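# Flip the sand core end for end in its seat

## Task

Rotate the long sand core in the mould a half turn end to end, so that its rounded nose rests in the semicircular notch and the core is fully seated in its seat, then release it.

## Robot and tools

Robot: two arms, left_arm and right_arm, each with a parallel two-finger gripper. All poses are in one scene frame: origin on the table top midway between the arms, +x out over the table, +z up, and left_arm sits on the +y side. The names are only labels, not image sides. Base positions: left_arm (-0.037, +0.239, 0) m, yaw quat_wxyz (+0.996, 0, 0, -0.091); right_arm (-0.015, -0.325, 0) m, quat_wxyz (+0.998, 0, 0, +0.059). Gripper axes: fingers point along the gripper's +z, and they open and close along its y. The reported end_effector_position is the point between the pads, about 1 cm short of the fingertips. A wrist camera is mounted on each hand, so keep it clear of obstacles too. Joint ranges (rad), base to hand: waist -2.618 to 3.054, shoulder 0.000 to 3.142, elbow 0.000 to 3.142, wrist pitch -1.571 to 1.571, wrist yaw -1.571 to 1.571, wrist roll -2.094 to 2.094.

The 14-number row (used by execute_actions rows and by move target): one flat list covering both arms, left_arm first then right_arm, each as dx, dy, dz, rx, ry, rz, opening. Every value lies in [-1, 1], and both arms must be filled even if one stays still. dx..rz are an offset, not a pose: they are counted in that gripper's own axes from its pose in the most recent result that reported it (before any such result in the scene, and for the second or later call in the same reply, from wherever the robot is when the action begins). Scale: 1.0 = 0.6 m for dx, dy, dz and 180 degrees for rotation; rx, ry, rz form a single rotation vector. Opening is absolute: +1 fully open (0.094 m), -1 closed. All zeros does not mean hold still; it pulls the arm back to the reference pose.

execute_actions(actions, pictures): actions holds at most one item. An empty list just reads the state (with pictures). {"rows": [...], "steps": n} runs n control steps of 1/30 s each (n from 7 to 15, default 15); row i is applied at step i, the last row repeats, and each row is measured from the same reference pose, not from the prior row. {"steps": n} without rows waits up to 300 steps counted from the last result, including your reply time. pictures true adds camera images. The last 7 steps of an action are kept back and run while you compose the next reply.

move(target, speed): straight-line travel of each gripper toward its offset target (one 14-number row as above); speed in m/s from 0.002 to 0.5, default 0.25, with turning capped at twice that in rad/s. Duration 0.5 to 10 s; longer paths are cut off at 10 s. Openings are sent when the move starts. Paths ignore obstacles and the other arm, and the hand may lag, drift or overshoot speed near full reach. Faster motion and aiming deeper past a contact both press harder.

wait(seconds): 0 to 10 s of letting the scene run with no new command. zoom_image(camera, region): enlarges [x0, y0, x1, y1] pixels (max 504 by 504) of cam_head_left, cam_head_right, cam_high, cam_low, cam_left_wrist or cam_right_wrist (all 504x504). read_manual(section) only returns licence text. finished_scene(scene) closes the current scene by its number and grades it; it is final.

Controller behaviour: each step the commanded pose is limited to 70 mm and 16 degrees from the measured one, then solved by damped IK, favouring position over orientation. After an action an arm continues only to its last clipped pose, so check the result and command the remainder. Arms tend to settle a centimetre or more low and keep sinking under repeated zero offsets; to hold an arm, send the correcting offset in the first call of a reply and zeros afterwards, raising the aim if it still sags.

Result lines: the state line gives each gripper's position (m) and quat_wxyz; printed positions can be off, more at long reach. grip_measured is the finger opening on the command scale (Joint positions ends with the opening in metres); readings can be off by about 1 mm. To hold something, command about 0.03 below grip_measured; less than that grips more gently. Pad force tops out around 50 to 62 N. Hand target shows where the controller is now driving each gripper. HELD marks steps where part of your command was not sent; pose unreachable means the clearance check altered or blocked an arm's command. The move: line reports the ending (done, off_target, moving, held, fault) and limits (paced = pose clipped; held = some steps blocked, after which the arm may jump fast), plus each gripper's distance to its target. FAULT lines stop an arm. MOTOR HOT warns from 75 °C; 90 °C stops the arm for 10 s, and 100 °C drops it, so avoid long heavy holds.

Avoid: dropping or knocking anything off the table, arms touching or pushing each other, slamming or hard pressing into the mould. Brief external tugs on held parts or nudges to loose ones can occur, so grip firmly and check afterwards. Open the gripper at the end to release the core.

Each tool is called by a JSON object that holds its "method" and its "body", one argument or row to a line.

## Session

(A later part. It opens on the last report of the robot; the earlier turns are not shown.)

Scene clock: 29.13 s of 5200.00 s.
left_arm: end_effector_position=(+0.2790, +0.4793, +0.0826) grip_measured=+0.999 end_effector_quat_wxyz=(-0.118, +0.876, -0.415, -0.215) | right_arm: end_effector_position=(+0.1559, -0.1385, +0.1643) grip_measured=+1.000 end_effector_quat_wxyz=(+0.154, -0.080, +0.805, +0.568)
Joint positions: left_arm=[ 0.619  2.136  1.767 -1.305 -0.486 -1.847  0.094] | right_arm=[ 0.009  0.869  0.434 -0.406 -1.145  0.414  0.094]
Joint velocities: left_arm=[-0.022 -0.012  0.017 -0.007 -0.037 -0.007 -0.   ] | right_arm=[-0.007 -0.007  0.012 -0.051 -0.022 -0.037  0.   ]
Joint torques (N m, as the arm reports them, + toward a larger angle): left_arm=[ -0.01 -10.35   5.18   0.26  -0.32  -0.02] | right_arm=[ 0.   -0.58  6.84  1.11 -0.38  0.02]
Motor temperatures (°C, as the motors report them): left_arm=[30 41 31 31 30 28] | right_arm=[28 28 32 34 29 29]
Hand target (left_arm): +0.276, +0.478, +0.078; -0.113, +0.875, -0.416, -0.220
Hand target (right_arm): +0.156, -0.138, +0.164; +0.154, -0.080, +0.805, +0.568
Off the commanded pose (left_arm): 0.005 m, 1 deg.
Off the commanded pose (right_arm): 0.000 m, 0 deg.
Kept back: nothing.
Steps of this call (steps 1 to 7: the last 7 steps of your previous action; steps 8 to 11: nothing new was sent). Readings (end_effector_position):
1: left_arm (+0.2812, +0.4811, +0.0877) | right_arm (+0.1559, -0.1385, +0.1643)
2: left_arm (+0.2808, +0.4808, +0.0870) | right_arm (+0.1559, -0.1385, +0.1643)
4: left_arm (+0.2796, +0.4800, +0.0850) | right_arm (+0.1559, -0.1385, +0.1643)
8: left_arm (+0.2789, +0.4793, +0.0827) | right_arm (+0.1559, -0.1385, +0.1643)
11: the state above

Close, lift, then raise and turn.

{"method": "execute_actions", "body": {
  "actions": [
    {"rows":[[0,0,0,0,0,0,0.92,0,0,0,0,0,0,1],[0,0,0,0,0,0,0.86,0,0,0,0,0,0,1],[0,0,0,0,0,0,0.82,0,0,0,0,0,0,1],[0,0,0,0,0,0,0.79,0,0,0,0,0,0,1],[0,0,0,0,0,0,0.76,0,0,0,0,0,0,1],[0,0,0,0,0,0,0.74,0,0,0,0,0,0,1],[0,0,0,0,0,0,0.72,0,0,0,0,0,0,1],[0,0,0,0,0,0,0.70,0,0,0,0,0,0,1],[0,0,0,0,0,0,0.68,0,0,0,0,0,0,1]],"steps":12}
  ]
}}

{"method": "move", "body": {
  "target": [-0.075,0,-0.132,0.04,-0.02,0.02,0.68,0,0,0,0,0,0,1],
  "speed": 0.12
}}

{"method": "move", "body": {
  "target": [-0.05,-0.015,-0.215,0.2,-0.035,0.33,0.68,0,0,0,0,0,0,1],
  "speed": 0.4
}}

Scene clock: 29.83 s of 5200.00 s.
left_arm: end_effector_position=(+0.2798, +0.4795, +0.0825) grip_measured=+0.778 end_effector_quat_wxyz=(-0.119, +0.877, -0.414, -0.214) | right_arm: end_effector_position=(+0.1559, -0.1385, +0.1643) grip_measured=+1.000 end_effector_quat_wxyz=(+0.154, -0.080, +0.805, +0.568)
Joint positions: left_arm=[ 0.619  2.136  1.767 -1.301 -0.485 -1.847  0.084] | right_arm=[ 0.009  0.869  0.434 -0.406 -1.145  0.414  0.094]
Joint velocities: left_arm=[-0.002 -0.007 -0.007  0.066 -0.037 -0.007 -0.03 ] | right_arm=[ 0.017 -0.002  0.007 -0.022 -0.022  0.007  0.   ]
Joint torques (N m, as the arm reports them, + toward a larger angle): left_arm=[ -0.01 -10.65   6.37   0.05  -0.32  -0.02] | right_arm=[ 0.01 -0.57  6.84  1.11 -0.38  0.02]
Motor temperatures (°C, as the motors report them): left_arm=[30 41 31 31 30 28] | right_arm=[28 28 32 34 29 29]
Steps of this call (steps 1 to 16: nothing new was sent; steps 17 to 21: the first 5 steps of this action). Readings (end_effector_position):
17: left_arm (+0.2792, +0.4793, +0.0826) | right_arm (+0.1559, -0.1385, +0.1643)
18: left_arm (+0.2792, +0.4793, +0.0826) | right_arm (+0.1559, -0.1385, +0.1643)
20: left_arm (+0.2792, +0.4792, +0.0826) | right_arm (+0.1559, -0.1385, +0.1643)
21: the state above

Scene clock: 31.47 s of 5200.00 s.
left_arm: end_effector_position=(+0.2759, +0.4670, +0.1393) grip_measured=+0.728 end_effector_quat_wxyz=(-0.130, +0.854, -0.459, -0.207) | right_arm: end_effector_position=(+0.1559, -0.1385, +0.1643) grip_measured=+1.000 end_effector_quat_wxyz=(+0.154, -0.080, +0.805, +0.568)
Joint positions: left_arm=[ 0.591  2.041  1.849 -1.439 -0.491 -1.763  0.081] | right_arm=[ 0.009  0.869  0.434 -0.406 -1.145  0.414  0.094]
Joint velocities: left_arm=[-0.002  0.002  0.002  0.007 -0.037 -0.007 -0.   ] | right_arm=[ 0.007  0.002 -0.007 -0.007 -0.022  0.051  0.   ]
Joint torques (N m, as the arm reports them, + toward a larger angle): left_arm=[ -0.67 -12.95  10.86   0.15  -1.26   0.01] | right_arm=[ 0.01 -0.58  6.84  1.11 -0.38  0.02]
Motor temperatures (°C, as the motors report them): left_arm=[30 42 32 31 30 28] | right_arm=[28 28 32 34 29 29]
Hand target (left_arm): +0.277, +0.478, +0.172; -0.181, +0.847, -0.450, -0.216
Hand target (right_arm): +0.156, -0.138, +0.164; +0.154, -0.080, +0.805, +0.568
Off your previous action's commanded pose (left_arm): 0.001 m, 0 deg at its last step (step 7 of this call).
Off your previous action's commanded pose (right_arm): 0.000 m, 0 deg at its last step (step 7 of this call).
Off the commanded pose (left_arm): 0.036 m, 6 deg.
Off the commanded pose (right_arm): 0.000 m, 0 deg.
Kept back: nothing.
move: off_target (left_arm)
camera_calibration (this result's frames):
cam_left_wrist: T_world_to_cam=[[0.91421, 0.40022, -0.0635859, -0.427105], [0.398485, -0.859304, 0.320634, 0.250895], [0.0736844, -0.318465, -0.945067, 0.364213], [0, 0, 0, 1]] pos_world=[0.26365, 0.502521, 0.236602]
cam_right_wrist: T_world_to_cam=[[0.416346, -0.376587, -0.827549, 0.00786642], [-0.867982, -0.435592, -0.238466, 0.144566], [-0.270671, 0.817583, -0.508228, 0.342971], [0, 0, 0, 1]] pos_world=[0.215038, -0.214472, 0.215291]

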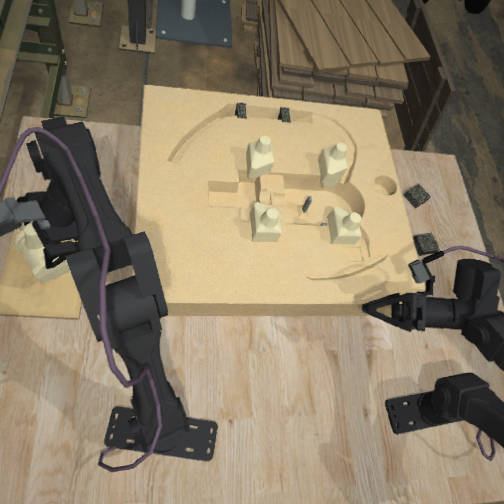

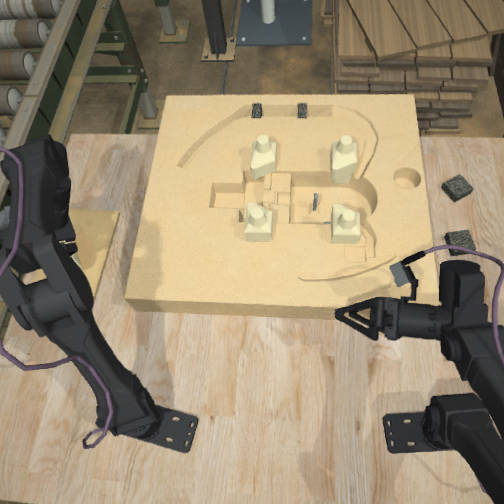

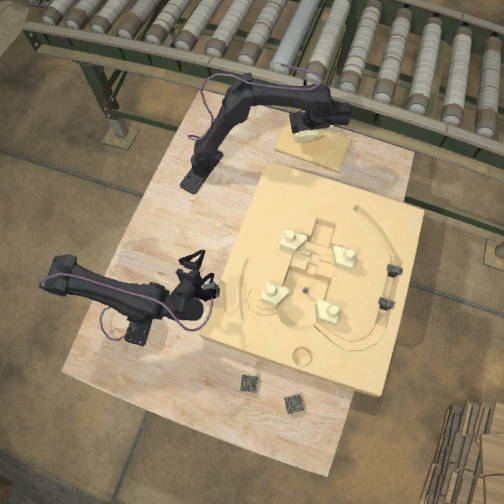

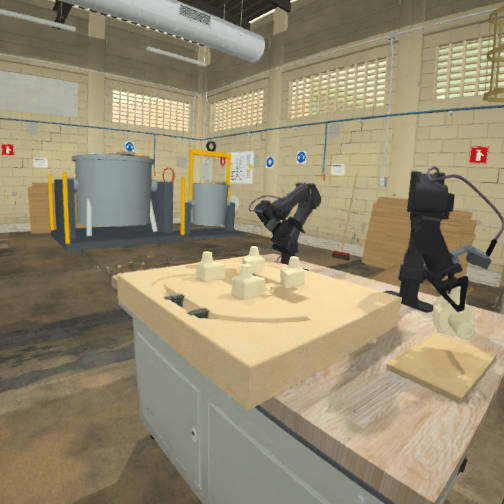

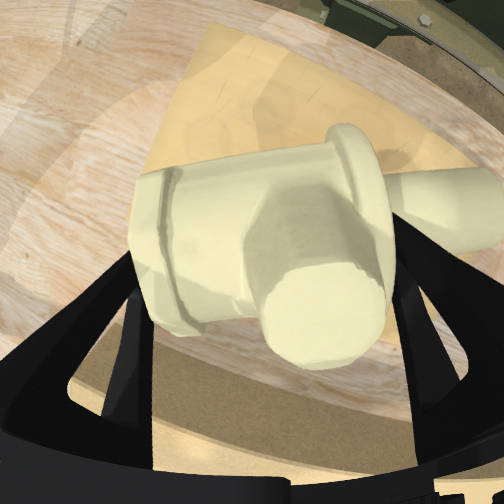

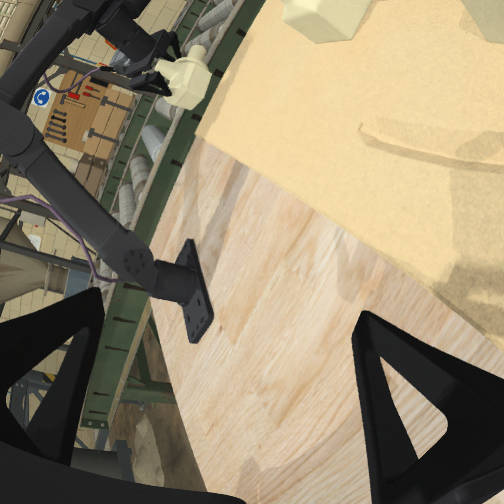

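Scene clock: 33.70 s of 5200.00 s.
left_arm: end_effector_position=(+0.2902, +0.4274, +0.2319) grip_measured=+0.728 end_effector_quat_wxyz=(+0.210, -0.421, +0.873, +0.131) | right_arm: end_effector_position=(+0.1559, -0.1385, +0.1643) grip_measured=+1.000 end_effector_quat_wxyz=(+0.154, -0.080, +0.805, +0.568)
Joint positions: left_arm=[ 0.57   1.625  1.667 -1.196 -0.282 -0.452  0.081] | right_arm=[ 0.009  0.869  0.434 -0.406 -1.145  0.414  0.094]
Joint velocities: left_arm=[ 0.002  0.002 -0.002  0.037 -0.007  0.022 -0.001] | right_arm=[ 0.007 -0.002 -0.002 -0.051 -0.066  0.022  0.   ]
Joint torques (N m, as the arm reports them, + toward a larger angle): left_arm=[  0.89 -10.69   9.     1.81  -0.4    0.02] | right_arm=[ 0.01 -0.57  6.84  1.11 -0.38  0.02]
Motor temperatures (°C, as the motors report them): left_arm=[30 42 32 31 30 28] | right_arm=[28 28 32 34 29 29]
Hand target (left_arm): +0.298, +0.438, +0.267; +0.279, -0.427, +0.849, +0.138
Hand target (right_arm): +0.156, -0.138, +0.164; +0.154, -0.080, +0.805, +0.568
Off the commanded pose (left_arm): 0.039 m, 9 deg.
Off the commanded pose (right_arm): 0.000 m, 0 deg.
Kept back: nothing.
move: off_target (left_arm)
camera_calibration (this result's frames):
cam_left_wrist: T_world_to_cam=[[0.672123, -0.72597, -0.145667, 0.152104], [-0.659734, -0.676475, 0.32731, 0.408897], [-0.336158, -0.123891, -0.933621, 0.47126], [0, 0, 0, 1]] pos_world=[0.325949, 0.445416, 0.328299]
cam_right_wrist: T_world_to_cam=[[0.416346, -0.376587, -0.827549, 0.00786642], [-0.867982, -0.435592, -0.238466, 0.144566], [-0.270671, 0.817583, -0.508228, 0.342971], [0, 0, 0, 1]] pos_world=[0.215038, -0.214472, 0.215291]

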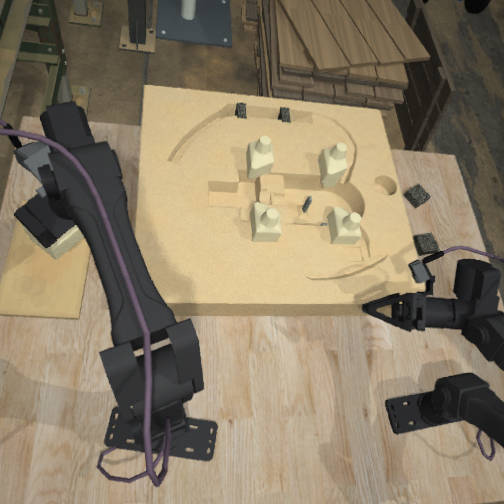

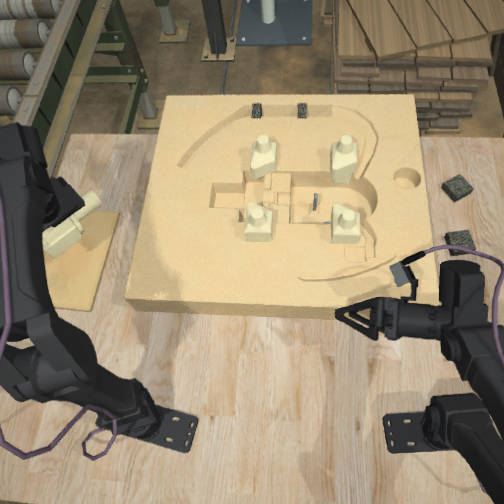

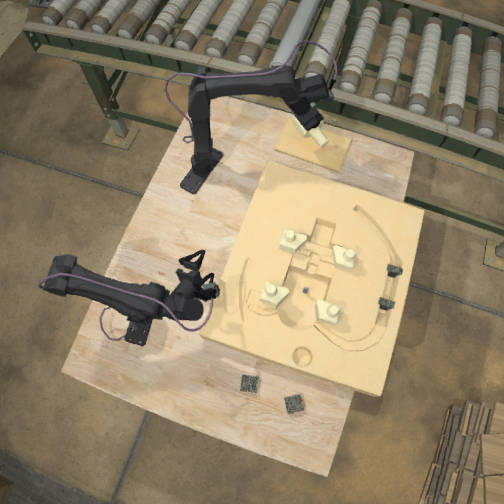

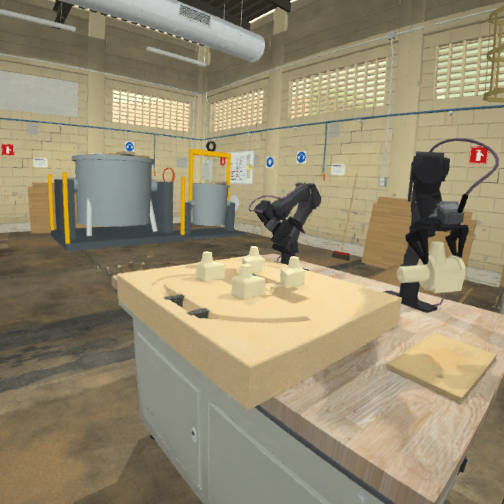

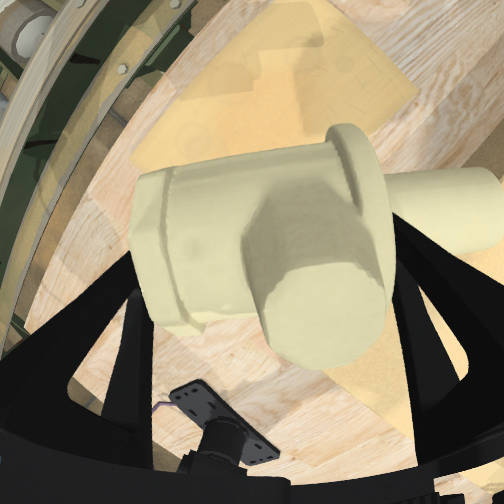

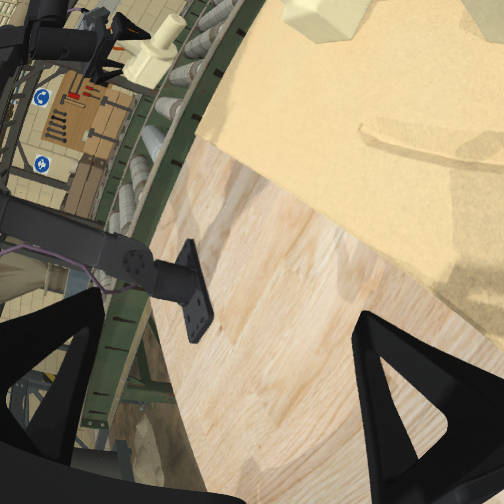

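{"method": "move", "body": {
  "target": [0.1745,-0.564,-0.148,0.181,-0.053,0.222,0.68,0,0,0,0,0,0,1],
  "speed": 0.25
}}

Scene clock: 36.33 s of 5200.00 s.
left_arm: end_effector_position=(+0.4483, +0.1171, +0.1847) grip_measured=+0.728 end_effector_quat_wxyz=(+0.243, -0.009, +0.970, +0.001) | right_arm: end_effector_position=(+0.1559, -0.1385, +0.1643) grip_measured=+1.000 end_effector_quat_wxyz=(+0.154, -0.080, +0.805, +0.568)
Joint positions: left_arm=[-0.118  2.047  2.011 -1.064 -0.147 -0.283  0.081] | right_arm=[ 0.009  0.869  0.434 -0.406 -1.145  0.414  0.094]
Joint velocities: left_arm=[-0.012 -0.007 -0.002 -0.051  0.022  0.007 -0.   ] | right_arm=[-0.002  0.002  0.012 -0.007 -0.081 -0.037  0.   ]
Joint torques (N m, as the arm reports them, + toward a larger angle): left_arm=[  0.29 -13.71  12.91   1.82  -0.16   0.  ] | right_arm=[-0.01 -0.58  6.84  1.11 -0.38  0.02]
Motor temperatures (°C, as the motors report them): left_arm=[30 42 32 32 30 28] | right_arm=[28 28 32 34 29 29]
Hand target (left_arm): +0.467, +0.114, +0.237; +0.322, -0.015, +0.946, -0.019
Hand target (right_arm): +0.156, -0.138, +0.164; +0.154, -0.080, +0.805, +0.568
Off the commanded pose (left_arm): 0.064 m, 11 deg.
Off the commanded pose (right_arm): 0.000 m, 0 deg.
Kept back: nothing.
move: off_target (left_arm)
camera_calibration (this result's frames):
cam_left_wrist: T_world_to_cam=[[-0.146259, -0.98493, -0.0923131, 0.201108], [-0.939107, 0.108908, 0.325909, 0.352278], [-0.310944, 0.134359, -0.940883, 0.401622], [0, 0, 0, 1]] pos_world=[0.485122, 0.10575, 0.281634]
cam_right_wrist: T_world_to_cam=[[0.416346, -0.376587, -0.827549, 0.00786642], [-0.867982, -0.435592, -0.238466, 0.144566], [-0.270671, 0.817583, -0.508228, 0.342971], [0, 0, 0, 1]] pos_world=[0.215038, -0.214472, 0.215291]

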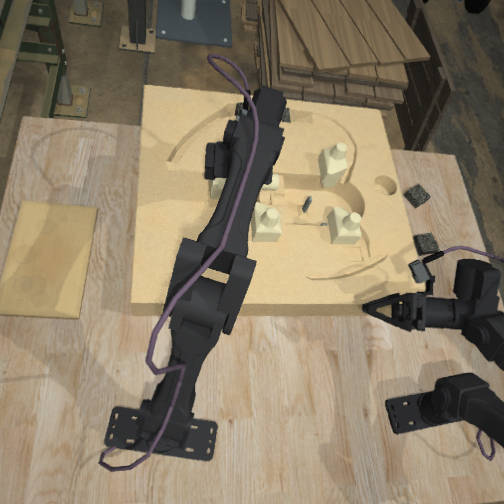

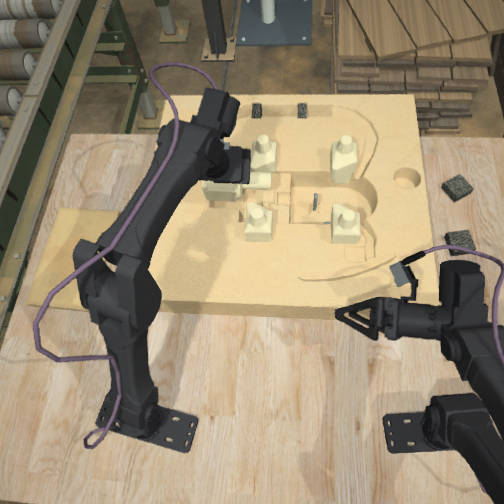

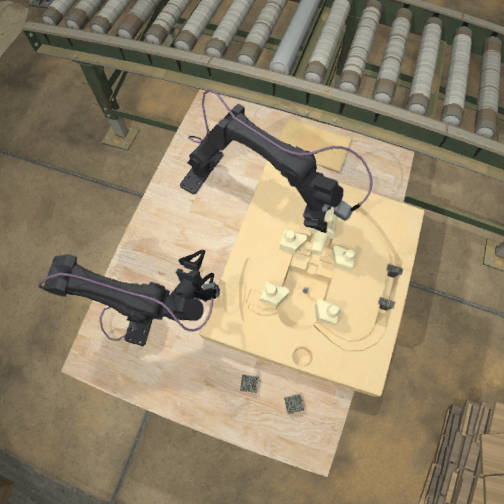

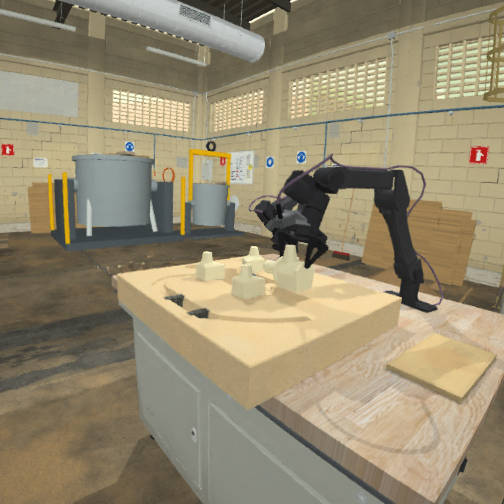

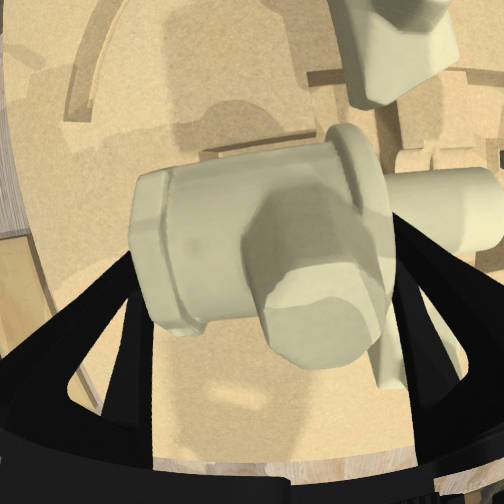

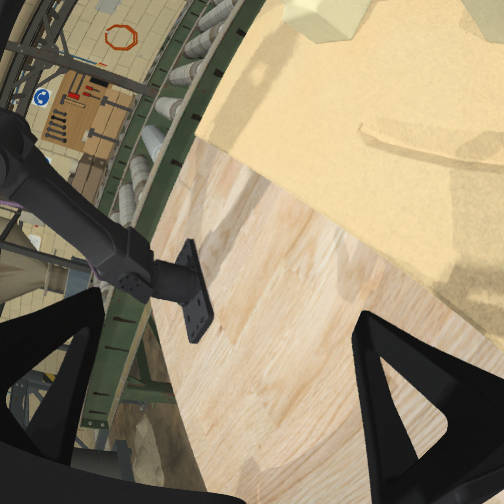

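{"method": "execute_actions", "body": {
  "actions": [
    {"rows":[[-0.077,-0.008,-0.057,0.011,-0.055,-0.008,0.68,0,0,0,0,0,0,1],[-0.075,-0.01,-0.053,0.011,-0.055,-0.008,0.68,0,0,0,0,0,0,1],[-0.073,-0.012,-0.049,0.011,-0.055,-0.008,0.68,0,0,0,0,0,0,1],[-0.071,-0.014,-0.045,0.011,-0.055,-0.008,0.68,0,0,0,0,0,0,1],[-0.069,-0.016,-0.041,0.011,-0.055,-0.008,0.68,0,0,0,0,0,0,1],[-0.067,-0.017,-0.037,0.011,-0.055,-0.008,0.68,0,0,0,0,0,0,1],[-0.065,-0.017,-0.034,0.011,-0.055,-0.008,0.68,0,0,0,0,0,0,1],[-0.064,-0.017,-0.031,0.011,-0.055,-0.008,0.68,0,0,0,0,0,0,1],[-0.063,-0.017,-0.028,0.011,-0.055,-0.008,0.68,0,0,0,0,0,0,1],[-0.062,-0.017,-0.025,0.011,-0.055,-0.008,0.68,0,0,0,0,0,0,1],[-0.061,-0.017,-0.023,0.011,-0.055,-0.008,0.68,0,0,0,0,0,0,1],[-0.06,-0.017,-0.021,0.011,-0.055,-0.008,0.68,0,0,0,0,0,0,1],[-0.059,-0.017,-0.019,0.011,-0.055,-0.008,0.68,0,0,0,0,0,0,1]],"steps":15}
  ]
}}

{"method": "wait", "body": {
  "seconds": 0.3
}}

Scene clock: 37.30 s of 5200.00 s.
left_arm: end_effector_position=(+0.4522, +0.1155, +0.1841) grip_measured=+0.728 end_effector_quat_wxyz=(+0.251, -0.008, +0.968, -0.001) | right_arm: end_effector_position=(+0.1559, -0.1385, +0.1643) grip_measured=+1.000 end_effector_quat_wxyz=(+0.154, -0.080, +0.805, +0.568)
Joint positions: left_arm=[-0.118  2.047  2.001 -1.037 -0.147 -0.281  0.081] | right_arm=[ 0.009  0.869  0.434 -0.406 -1.145  0.414  0.094]
Joint velocities: left_arm=[-0.017 -0.017 -0.183  0.286 -0.007  0.066  0.   ] | right_arm=[ 0.002 -0.002  0.012  0.081  0.051  0.037  0.   ]
Joint torques (N m, as the arm reports them, + toward a larger angle): left_arm=[ -1.03 -13.83   8.41   1.88  -0.27  -0.11] | right_arm=[ 0.01 -0.57  6.83  1.11 -0.38  0.02]
Motor temperatures (°C, as the motors report them): left_arm=[30 42 32 32 30 28] | right_arm=[28 28 32 34 29 29]
Steps of this call (steps 1 to 21: nothing new was sent; steps 22 to 29: the first 8 steps of this action). Readings (end_effector_position):
22: left_arm (+0.4482, +0.1172, +0.1846) | right_arm (+0.1559, -0.1385, +0.1643)
23: left_arm (+0.4483, +0.1171, +0.1847) | right_arm (+0.1559, -0.1385, +0.1643)
25: left_arm (+0.4488, +0.1170, +0.1849) | right_arm (+0.1559, -0.1385, +0.1643)
29: the state above

Scene clock: 37.83 s of 5200.00 s.
left_arm: end_effector_position=(+0.4530, +0.1139, +0.1668) grip_measured=+0.728 end_effector_quat_wxyz=(+0.248, -0.007, +0.969, -0.000) | right_arm: end_effector_position=(+0.1559, -0.1385, +0.1643) grip_measured=+1.000 end_effector_quat_wxyz=(+0.154, -0.080, +0.805, +0.568)
Joint positions: left_arm=[-0.121  2.047  1.935 -0.978 -0.147 -0.281  0.081] | right_arm=[ 0.009  0.869  0.434 -0.406 -1.145  0.414  0.094]
Joint velocities: left_arm=[ 0.007  0.002 -0.002  0.081  0.022  0.081  0.001] | right_arm=[ 0.012  0.002 -0.002  0.022 -0.051  0.022  0.   ]
Joint torques (N m, as the arm reports them, + toward a larger angle): left_arm=[ -0.77 -14.55   9.51   2.    -0.27  -0.09] | right_arm=[ 0.01 -0.57  6.85  1.12 -0.38  0.02]
Motor temperatures (°C, as the motors report them): left_arm=[30 43 32 32 30 28] | right_arm=[28 28 32 34 29 29]
Hand target (left_arm): +0.470, +0.108, +0.213; +0.324, -0.016, +0.946, -0.019
Hand target (right_arm): +0.156, -0.138, +0.164; +0.154, -0.080, +0.805, +0.568
Off the commanded pose (left_arm): 0.050 m, 10 deg.
Off the commanded pose (right_arm): 0.000 m, 0 deg.
Kept back: nothing.
Steps of this call (steps 1 to 7: the last 7 steps of your previous action; steps 8 to 16: nothing new was sent). Readings (end_effector_position):
1: left_arm (+0.4530, +0.1149, +0.1827) | right_arm (+0.1559, -0.1385, +0.1643)
2: left_arm (+0.4535, +0.1145, +0.1809) | right_arm (+0.1559, -0.1385, +0.1643)
4: left_arm (+0.4534, +0.1139, +0.1761) | right_arm (+0.1559, -0.1385, +0.1643)
8: left_arm (+0.4514, +0.1144, +0.1673) | right_arm (+0.1559, -0.1385, +0.1643)
16: the state above
camera_calibration (this result's frames):
cam_left_wrist: T_world_to_cam=[[-0.15042, -0.98436, -0.0917048, 0.198645], [-0.941577, 0.11437, 0.316786, 0.364877], [-0.301343, 0.133998, -0.944054, 0.38294], [0, 0, 0, 1]] pos_world=[0.488836, 0.102494, 0.264145]
cam_right_wrist: T_world_to_cam=[[0.416346, -0.376587, -0.827549, 0.00786642], [-0.867982, -0.435592, -0.238466, 0.144566], [-0.270671, 0.817583, -0.508228, 0.342971], [0, 0, 0, 1]] pos_world=[0.215038, -0.214472, 0.215291]

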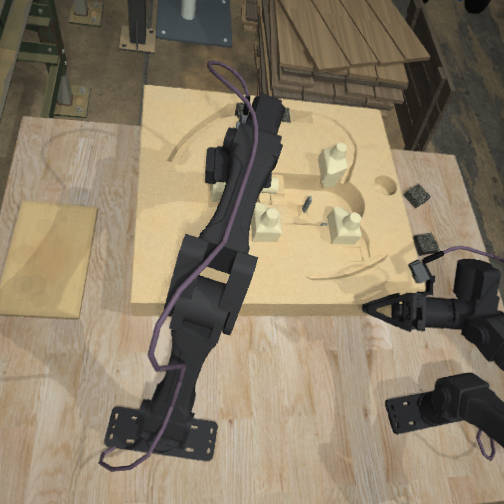

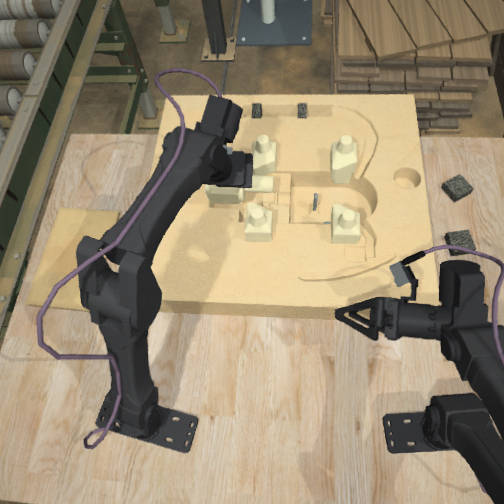

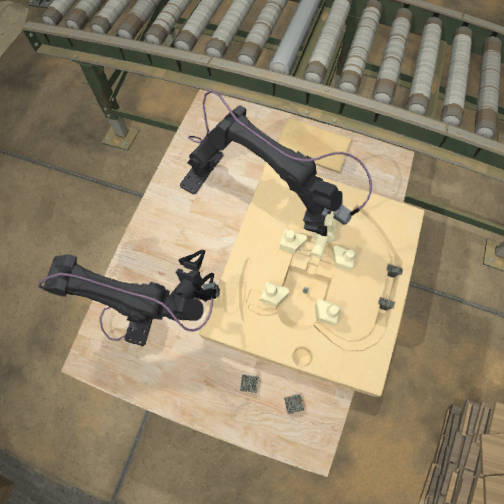

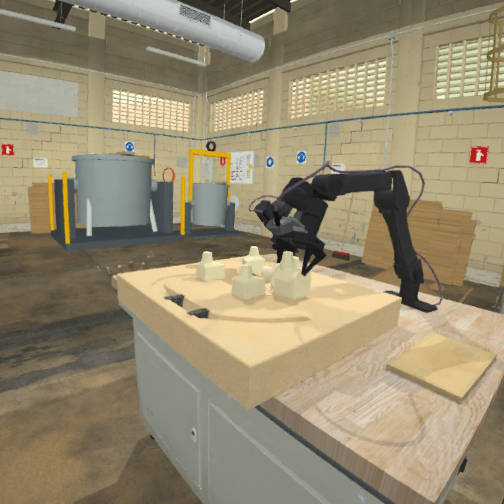

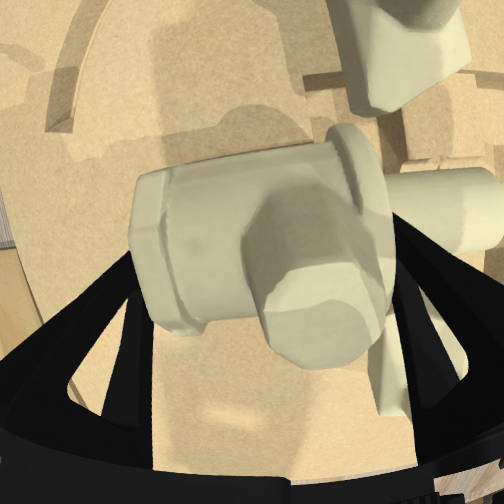

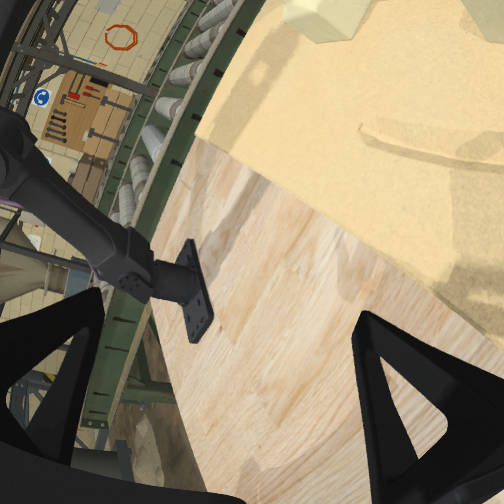

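{"method": "execute_actions", "body": {
  "actions": [
    {"rows":[[-0.066,-0.013,-0.047,0.01,-0.052,-0.008,0.68,0,0,0,0,0,0,1],[-0.065,-0.013,-0.045,0.01,-0.052,-0.008,0.68,0,0,0,0,0,0,1],[-0.063,-0.013,-0.042,0.01,-0.052,-0.008,0.68,0,0,0,0,0,0,1],[-0.062,-0.013,-0.04,0.01,-0.052,-0.008,0.68,0,0,0,0,0,0,1],[-0.061,-0.013,-0.038,0.01,-0.052,-0.008,0.68,0,0,0,0,0,0,1],[-0.06,-0.013,-0.036,0.01,-0.052,-0.008,0.68,0,0,0,0,0,0,1],[-0.058,-0.013,-0.033,0.01,-0.052,-0.008,0.68,0,0,0,0,0,0,1],[-0.057,-0.013,-0.031,0.01,-0.052,-0.008,0.68,0,0,0,0,0,0,1],[-0.056,-0.013,-0.029,0.01,-0.052,-0.008,0.68,0,0,0,0,0,0,1],[-0.055,-0.013,-0.027,0.01,-0.052,-0.008,0.68,0,0,0,0,0,0,1],[-0.053,-0.013,-0.024,0.01,-0.052,-0.008,0.68,0,0,0,0,0,0,1],[-0.052,-0.013,-0.022,0.01,-0.052,-0.008,0.68,0,0,0,0,0,0,1],[-0.051,-0.013,-0.02,0.01,-0.052,-0.008,0.68,0,0,0,0,0,0,1],[-0.05,-0.013,-0.018,0.01,-0.052,-0.008,0.68,0,0,0,0,0,0,1],[-0.049,-0.013,-0.016,0.01,-0.052,-0.008,0.68,0,0,0,0,0,0,1]],"steps":15}
  ]
}}

{"method": "wait", "body": {
  "seconds": 0.3
}}

{"method": "zoom_image", "body": {
  "camera": "cam_head_right",
  "region": [195, 160, 295, 225]
}}

{"method": "zoom_image", "body": {
  "camera": "cam_low",
  "region": [235, 225, 335, 315]
}}

Scene clock: 38.70 s of 5200.00 s.
left_arm: end_effector_position=(+0.4545, +0.1134, +0.1583) grip_measured=+0.728 end_effector_quat_wxyz=(+0.249, -0.007, +0.968, -0.001) | right_arm: end_effector_position=(+0.1559, -0.1385, +0.1643) grip_measured=+1.000 end_effector_quat_wxyz=(+0.154, -0.080, +0.805, +0.568)
Joint positions: left_arm=[-0.121  2.047  1.9   -0.94  -0.147 -0.281  0.081] | right_arm=[ 0.009  0.869  0.434 -0.406 -1.145  0.414  0.094]
Joint velocities: left_arm=[ 0.017 -0.002 -0.247  0.139 -0.022 -0.007 -0.   ] | right_arm=[-0.007  0.007 -0.012  0.051 -0.037  0.022  0.   ]
Joint torques (N m, as the arm reports them, + toward a larger angle): left_arm=[ -0.88 -14.87   9.01   1.94  -0.28  -0.09] | right_arm=[ 0.01 -0.59  6.82  1.11 -0.38  0.02]
Motor temperatures (°C, as the motors report them): left_arm=[30 43 33 32 30 28] | right_arm=[28 28 32 34 29 29]
Steps of this call (steps 1 to 18: nothing new was sent; steps 19 to 26: the first 8 steps of this action). Readings (end_effector_position):
19: left_arm (+0.4538, +0.1136, +0.1673) | right_arm (+0.1559, -0.1385, +0.1643)
20: left_arm (+0.4540, +0.1136, +0.1673) | right_arm (+0.1559, -0.1385, +0.1643)
22: left_arm (+0.4546, +0.1134, +0.1660) | right_arm (+0.1559, -0.1385, +0.1643)
26: the state above

Scene clock: 39.23 s of 5200.00 s.
left_arm: end_effector_position=(+0.4528, +0.1140, +0.1391) grip_measured=+0.728 end_effector_quat_wxyz=(+0.243, -0.006, +0.970, +0.001) | right_arm: end_effector_position=(+0.1559, -0.1385, +0.1643) grip_measured=+1.000 end_effector_quat_wxyz=(+0.154, -0.080, +0.805, +0.568)
Joint positions: left_arm=[-0.121  2.047  1.829 -0.882 -0.147 -0.282  0.081] | right_arm=[ 0.009  0.869  0.434 -0.406 -1.145  0.414  0.094]
Joint velocities: left_arm=[ 0.007 -0.012 -0.002  0.022 -0.051  0.11   0.001] | right_arm=[ 0.002 -0.002 -0.002  0.081 -0.037 -0.007  0.   ]
Joint torques (N m, as the arm reports them, + toward a larger angle): left_arm=[ -0.81 -15.68   9.26   1.94  -0.28  -0.07] | right_arm=[ 0.01 -0.57  6.85  1.11 -0.38  0.03]
Motor temperatures (°C, as the motors report them): left_arm=[30 43 33 32 30 28] | right_arm=[28 28 32 34 29 29]
Hand target (left_arm): +0.470, +0.107, +0.191; +0.323, -0.014, +0.946, -0.019
Hand target (right_arm): +0.156, -0.138, +0.164; +0.154, -0.080, +0.805, +0.568
Off the commanded pose (left_arm): 0.055 m, 10 deg.
Off the commanded pose (right_arm): 0.000 m, 0 deg.
Kept back: nothing.
Steps of this call (steps 1 to 7: the last 7 steps of your previous action; steps 8 to 16: nothing new was sent). Readings (end_effector_position):
1: left_arm (+0.4539, +0.1136, +0.1557) | right_arm (+0.1559, -0.1385, +0.1643)
2: left_arm (+0.4532, +0.1138, +0.1530) | right_arm (+0.1559, -0.1385, +0.1643)
4: left_arm (+0.4518, +0.1142, +0.1477) | right_arm (+0.1559, -0.1385, +0.1643)
8: left_arm (+0.4515, +0.1144, +0.1403) | right_arm (+0.1559, -0.1385, +0.1643)
16: the state above
camera_calibration (this result's frames):
cam_left_wrist: T_world_to_cam=[[-0.150818, -0.984138, -0.0934129, 0.196601], [-0.938508, 0.112854, 0.326294, 0.370885], [-0.310576, 0.13688, -0.940642, 0.360061], [0, 0, 0, 1]] pos_world=[0.489556, 0.102342, 0.236036]
cam_right_wrist: T_world_to_cam=[[0.416346, -0.376587, -0.827549, 0.00786642], [-0.867982, -0.435592, -0.238466, 0.144566], [-0.270671, 0.817583, -0.508228, 0.342971], [0, 0, 0, 1]] pos_world=[0.215038, -0.214472, 0.215291]

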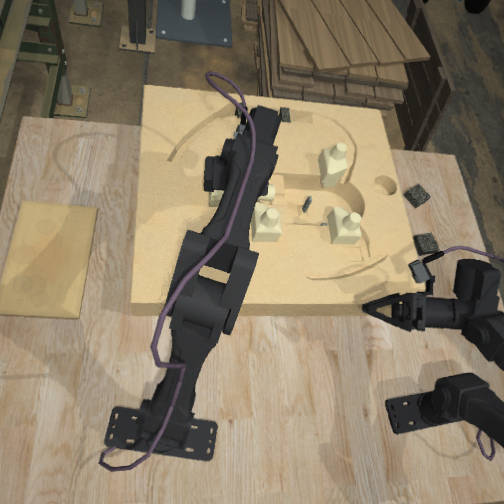

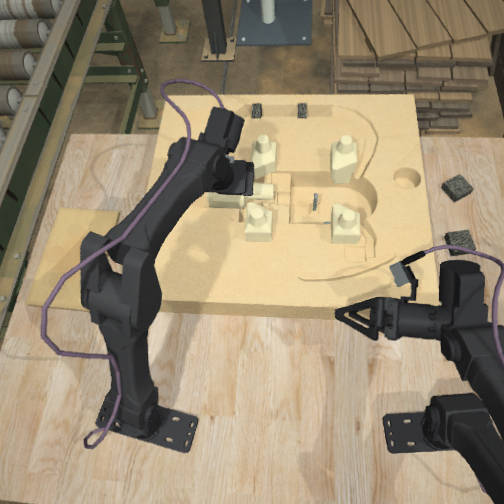

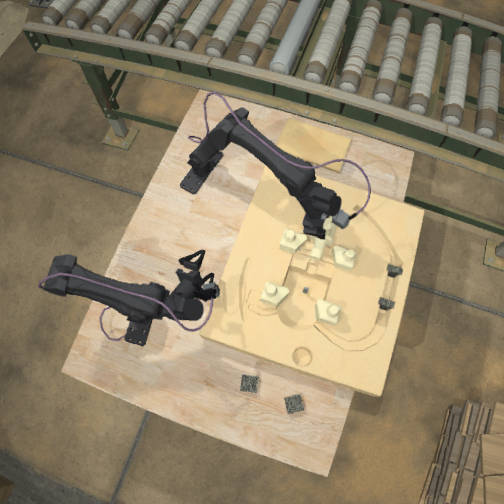

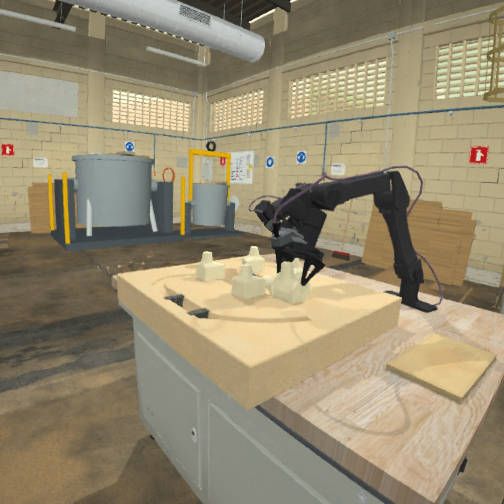

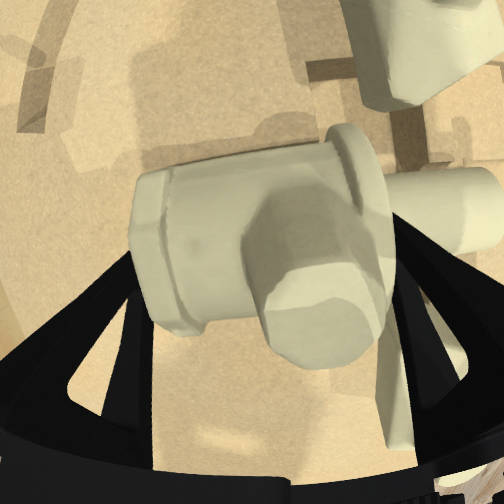

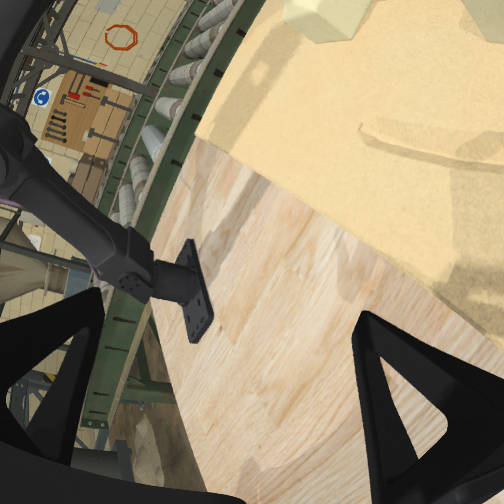

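Region (195, 160, 295, 225) of cam_head_right's 504x504 image, scaled by 5.040, with more detail than that image has; it fills the top 328 rows of this view, and the rest is white.

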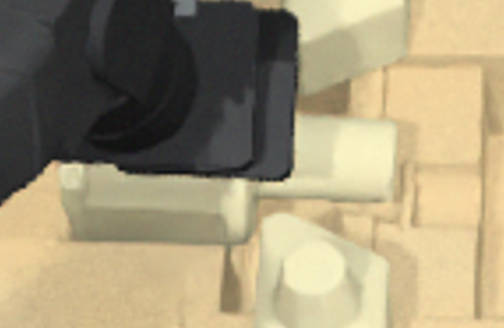

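Region (235, 225, 335, 315) of cam_low's 504x504 image, scaled by 5.040, with more detail than that image has; it fills the top 454 rows of this view, and the rest is white.

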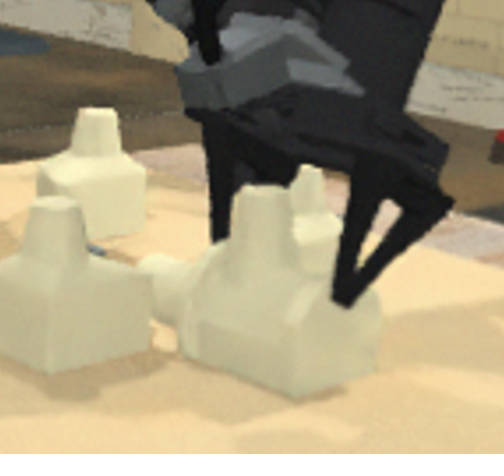

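{"method": "execute_actions", "body": {
  "actions": [
    {"rows":[[-0.069,-0.009,-0.055,0.011,-0.055,-0.008,0.68,0,0,0,0,0,0,1],[-0.067,-0.007,-0.053,0.011,-0.055,-0.008,0.68,0,0,0,0,0,0,1],[-0.066,-0.006,-0.05,0.011,-0.055,-0.008,0.68,0,0,0,0,0,0,1],[-0.064,-0.005,-0.048,0.011,-0.054,-0.008,0.68,0,0,0,0,0,0,1],[-0.063,-0.005,-0.045,0.011,-0.054,-0.008,0.68,0,0,0,0,0,0,1],[-0.061,-0.005,-0.043,0.011,-0.054,-0.008,0.68,0,0,0,0,0,0,1],[-0.06,-0.005,-0.04,0.011,-0.053,-0.008,0.68,0,0,0,0,0,0,1],[-0.058,-0.005,-0.038,0.011,-0.053,-0.008,0.68,0,0,0,0,0,0,1],[-0.057,-0.005,-0.035,0.011,-0.053,-0.008,0.68,0,0,0,0,0,0,1],[-0.055,-0.005,-0.033,0.011,-0.052,-0.008,0.68,0,0,0,0,0,0,1],[-0.053,-0.005,-0.03,0.011,-0.052,-0.008,0.68,0,0,0,0,0,0,1],[-0.051,-0.005,-0.028,0.011,-0.051,-0.008,0.68,0,0,0,0,0,0,1],[-0.049,-0.005,-0.025,0.011,-0.05,-0.008,0.68,0,0,0,0,0,0,1],[-0.047,-0.005,-0.023,0.011,-0.049,-0.008,0.68,0,0,0,0,0,0,1],[-0.045,-0.005,-0.02,0.011,-0.048,-0.008,0.68,0,0,0,0,0,0,1]],"steps":15}
  ]
}}

{"method": "execute_actions", "body": {
  "actions": [
    {"rows":[[-0.053,-0.004,-0.038,0.01,-0.044,-0.007,0.68,0,0,0,0,0,0,1],[-0.049,-0.004,-0.034,0.009,-0.041,-0.007,0.68,0,0,0,0,0,0,1],[-0.045,-0.004,-0.03,0.009,-0.038,-0.006,0.68,0,0,0,0,0,0,1],[-0.04,-0.003,-0.026,0.008,-0.034,-0.006,0.68,0,0,0,0,0,0,1],[-0.035,-0.003,-0.022,0.008,-0.031,-0.005,0.68,0,0,0,0,0,0,1],[-0.03,-0.003,-0.018,0.007,-0.027,-0.005,0.68,0,0,0,0,0,0,1],[-0.025,-0.002,-0.013,0.007,-0.024,-0.004,0.68,0,0,0,0,0,0,1],[-0.02,-0.002,-0.008,0.006,-0.02,-0.004,0.68,0,0,0,0,0,0,1],[-0.015,-0.002,-0.003,0.005,-0.017,-0.003,0.68,0,0,0,0,0,0,1],[-0.01,-0.001,0.002,0.005,-0.013,-0.003,0.68,0,0,0,0,0,0,1],[-0.005,-0.001,0.007,0.004,-0.01,-0.002,0.68,0,0,0,0,0,0,1],[0,0,0.012,0.003,-0.007,-0.002,0.68,0,0,0,0,0,0,1],[0.005,0,0.017,0.003,-0.004,-0.002,0.68,0,0,0,0,0,0,1],[0.009,0,0.022,0.003,-0.002,-0.002,0.68,0,0,0,0,0,0,1],[0.012,0,0.026,0.003,0,-0.002,0.68,0,0,0,0,0,0,1]],"steps":15}
  ]
}}

{"method": "wait", "body": {
  "seconds": 0.2
}}

{"method": "zoom_image", "body": {
  "camera": "cam_head_right",
  "region": [195, 160, 295, 225]
}}

{"method": "zoom_image", "body": {
  "camera": "cam_low",
  "region": [235, 225, 335, 315]
}}

Scene clock: 41.10 s of 5200.00 s.
left_arm: end_effector_position=(+0.4512, +0.1145, +0.1334) grip_measured=+0.728 end_effector_quat_wxyz=(+0.247, -0.007, +0.969, +0.000) | right_arm: end_effector_position=(+0.1559, -0.1385, +0.1643) grip_measured=+1.000 end_effector_quat_wxyz=(+0.154, -0.080, +0.805, +0.568)
Joint positions: left_arm=[-0.121  2.032  1.781 -0.84  -0.147 -0.282  0.081] | right_arm=[ 0.009  0.869  0.434 -0.406 -1.145  0.414  0.094]
Joint velocities: left_arm=[-0.027 -0.022 -0.193  0.183 -0.051 -0.007 -0.   ] | right_arm=[ 0.017 -0.017 -0.002  0.007 -0.007  0.007  0.   ]
Joint torques (N m, as the arm reports them, + toward a larger angle): left_arm=[  0.14 -14.96   8.68   1.84  -0.2    0.02] | right_arm=[ 0.02 -0.56  6.83  1.11 -0.38  0.02]
Motor temperatures (°C, as the motors report them): left_arm=[30 44 33 33 30 28] | right_arm=[28 28 32 34 29 29]
Steps of this call (steps 1 to 48: nothing new was sent; steps 49 to 56: the first 8 steps of this action). Readings (end_effector_position):
49: left_arm (+0.4533, +0.1139, +0.1392) | right_arm (+0.1559, -0.1385, +0.1643)
50: left_arm (+0.4531, +0.1139, +0.1387) | right_arm (+0.1559, -0.1385, +0.1643)
52: left_arm (+0.4520, +0.1143, +0.1375) | right_arm (+0.1559, -0.1385, +0.1643)
56: the state above

Scene clock: 41.60 s of 5200.00 s.
left_arm: end_effector_position=(+0.4516, +0.1141, +0.1214) grip_measured=+0.728 end_effector_quat_wxyz=(+0.251, -0.009, +0.968, -0.005) | right_arm: end_effector_position=(+0.1559, -0.1385, +0.1643) grip_measured=+1.000 end_effector_quat_wxyz=(+0.154, -0.080, +0.805, +0.568)
Joint positions: left_arm=[-0.119  2.026  1.719 -0.774 -0.141 -0.284  0.081] | right_arm=[ 0.009  0.869  0.434 -0.406 -1.145  0.414  0.094]
Joint velocities: left_arm=[ 0.027 -0.017 -0.022 -0.037 -0.037  0.007  0.001] | right_arm=[ 0.002 -0.002  0.002 -0.022 -0.007  0.037  0.   ]
Joint torques (N m, as the arm reports them, + toward a larger angle): left_arm=[  0.08 -12.12   6.93   1.65  -0.15   0.01] | right_arm=[ 0.01 -0.58  6.84  1.11 -0.38  0.02]
Motor temperatures (°C, as the motors report them): left_arm=[30 44 33 33 30 28] | right_arm=[28 28 32 34 29 29]
Off your previous action's commanded pose (left_arm): 0.043 m, 8 deg at its last step (step 7 of this call).
Off your previous action's commanded pose (right_arm): 0.000 m, 0 deg at its last step (step 7 of this call).
Steps of this call (steps 1 to 7: the last 7 steps of your previous action; steps 8 to 15: the first 8 steps of this action, its rows measured from where the robot was after step 7). Readings (end_effector_position):
7: left_arm (+0.4517, +0.1139, +0.1242) | right_arm (+0.1559, -0.1385, +0.1643)
8: left_arm (+0.4518, +0.1138, +0.1230) | right_arm (+0.1559, -0.1385, +0.1643)
9: left_arm (+0.4517, +0.1138, +0.1224) | right_arm (+0.1559, -0.1385, +0.1643)
11: left_arm (+0.4517, +0.1138, +0.1218) | right_arm (+0.1559, -0.1385, +0.1643)
15: the state above

Scene clock: 42.03 s of 5200.00 s.
left_arm: end_effector_position=(+0.4514, +0.1150, +0.1176) grip_measured=+0.728 end_effector_quat_wxyz=(+0.248, -0.013, +0.969, -0.014) | right_arm: end_effector_position=(+0.1559, -0.1385, +0.1643) grip_measured=+1.000 end_effector_quat_wxyz=(+0.154, -0.080, +0.805, +0.568)
Joint positions: left_arm=[-0.11   2.026  1.706 -0.762 -0.12  -0.291  0.081] | right_arm=[ 0.009  0.869  0.434 -0.406 -1.145  0.414  0.094]
Joint velocities: left_arm=[ 0.002  0.012  0.027  0.007 -0.037  0.022 -0.001] | right_arm=[-0.022  0.002  0.007 -0.022 -0.051 -0.007  0.   ]
Joint torques (N m, as the arm reports them, + toward a larger angle): left_arm=[-0.53 -9.71  5.52  1.52 -0.23  0.04] | right_arm=[ 0.01 -0.58  6.84  1.11 -0.38  0.02]
Motor temperatures (°C, as the motors report them): left_arm=[30 44 32 33 30 28] | right_arm=[28 28 32 34 29 29]
Hand target (left_arm): +0.453, +0.114, +0.107; +0.249, -0.009, +0.969, -0.007
Hand target (right_arm): +0.156, -0.138, +0.164; +0.154, -0.080, +0.805, +0.568
Off the commanded pose (left_arm): 0.011 m, 1 deg.
Off the commanded pose (right_arm): 0.000 m, 0 deg.
Kept back: nothing.
Steps of this call (steps 1 to 7: the last 7 steps of your previous action; steps 8 to 13: nothing new was sent). Readings (end_effector_position):
1: left_arm (+0.4516, +0.1139, +0.1214) | right_arm (+0.1559, -0.1385, +0.1643)
2: left_arm (+0.4513, +0.1141, +0.1209) | right_arm (+0.1559, -0.1385, +0.1643)
4: left_arm (+0.4513, +0.1144, +0.1200) | right_arm (+0.1559, -0.1385, +0.1643)
8: left_arm (+0.4513, +0.1149, +0.1179) | right_arm (+0.1559, -0.1385, +0.1643)
13: the state above
camera_calibration (this result's frames):
cam_left_wrist: T_world_to_cam=[[-0.144356, -0.987551, -0.0624813, 0.189194], [-0.942564, 0.11801, 0.312483, 0.379333], [-0.30122, 0.104002, -0.947866, 0.33968], [0, 0, 0, 1]] pos_world=[0.487175, 0.106747, 0.215257]
cam_right_wrist: T_world_to_cam=[[0.416346, -0.376587, -0.827549, 0.00786642], [-0.867982, -0.435592, -0.238466, 0.144566], [-0.270671, 0.817583, -0.508228, 0.342971], [0, 0, 0, 1]] pos_world=[0.215038, -0.214472, 0.215291]

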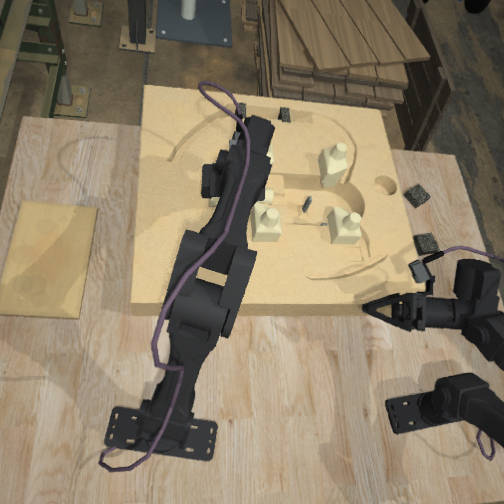

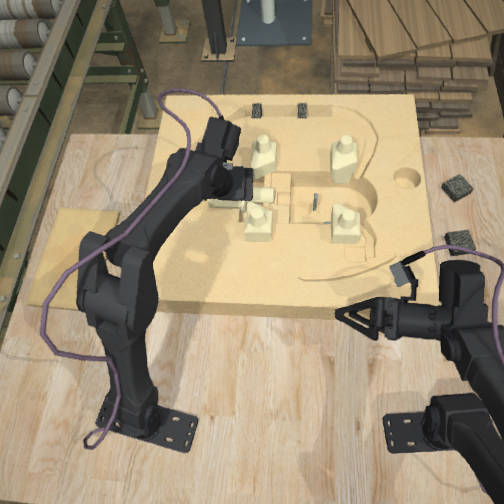

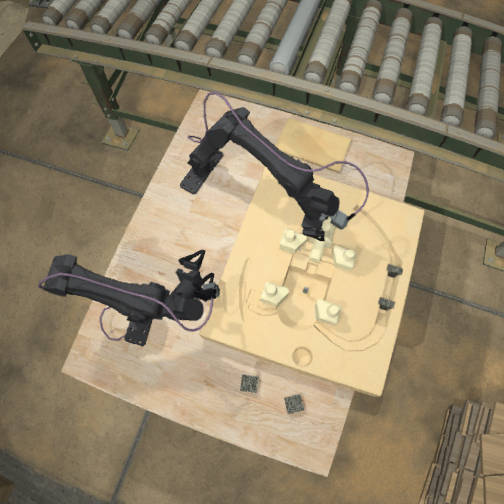

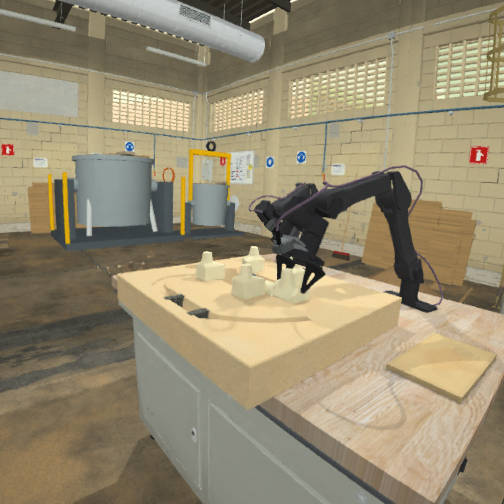

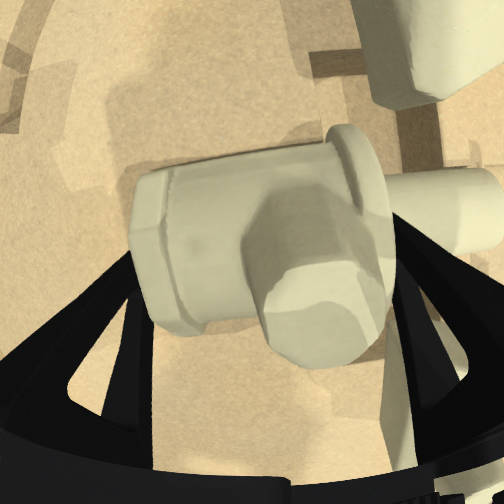

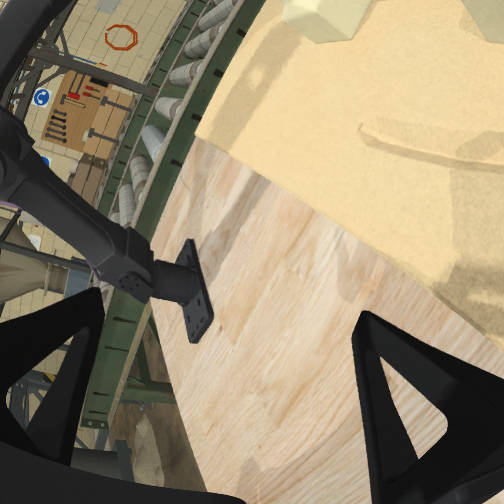

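Region (195, 160, 295, 225) of cam_head_right's 504x504 image, scaled by 5.040, with more detail than that image has; it fills the top 328 rows of this view, and the rest is white.

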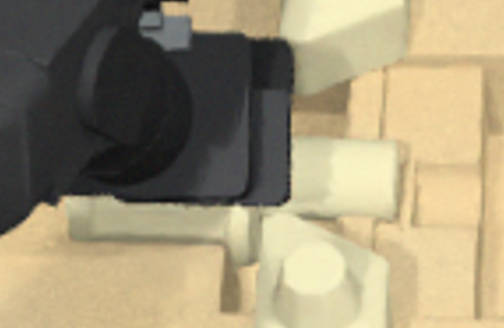

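Region (235, 225, 335, 315) of cam_low's 504x504 image, scaled by 5.040, with more detail than that image has; it fills the top 454 rows of this view, and the rest is white.

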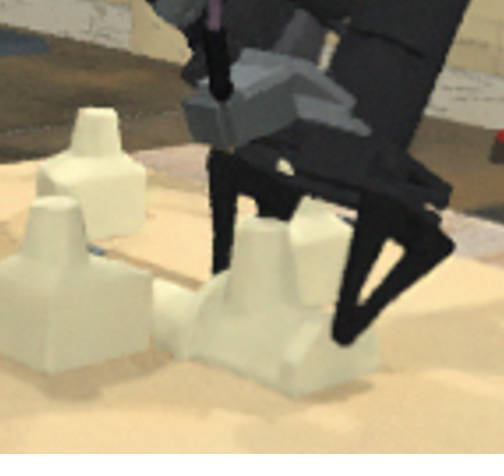

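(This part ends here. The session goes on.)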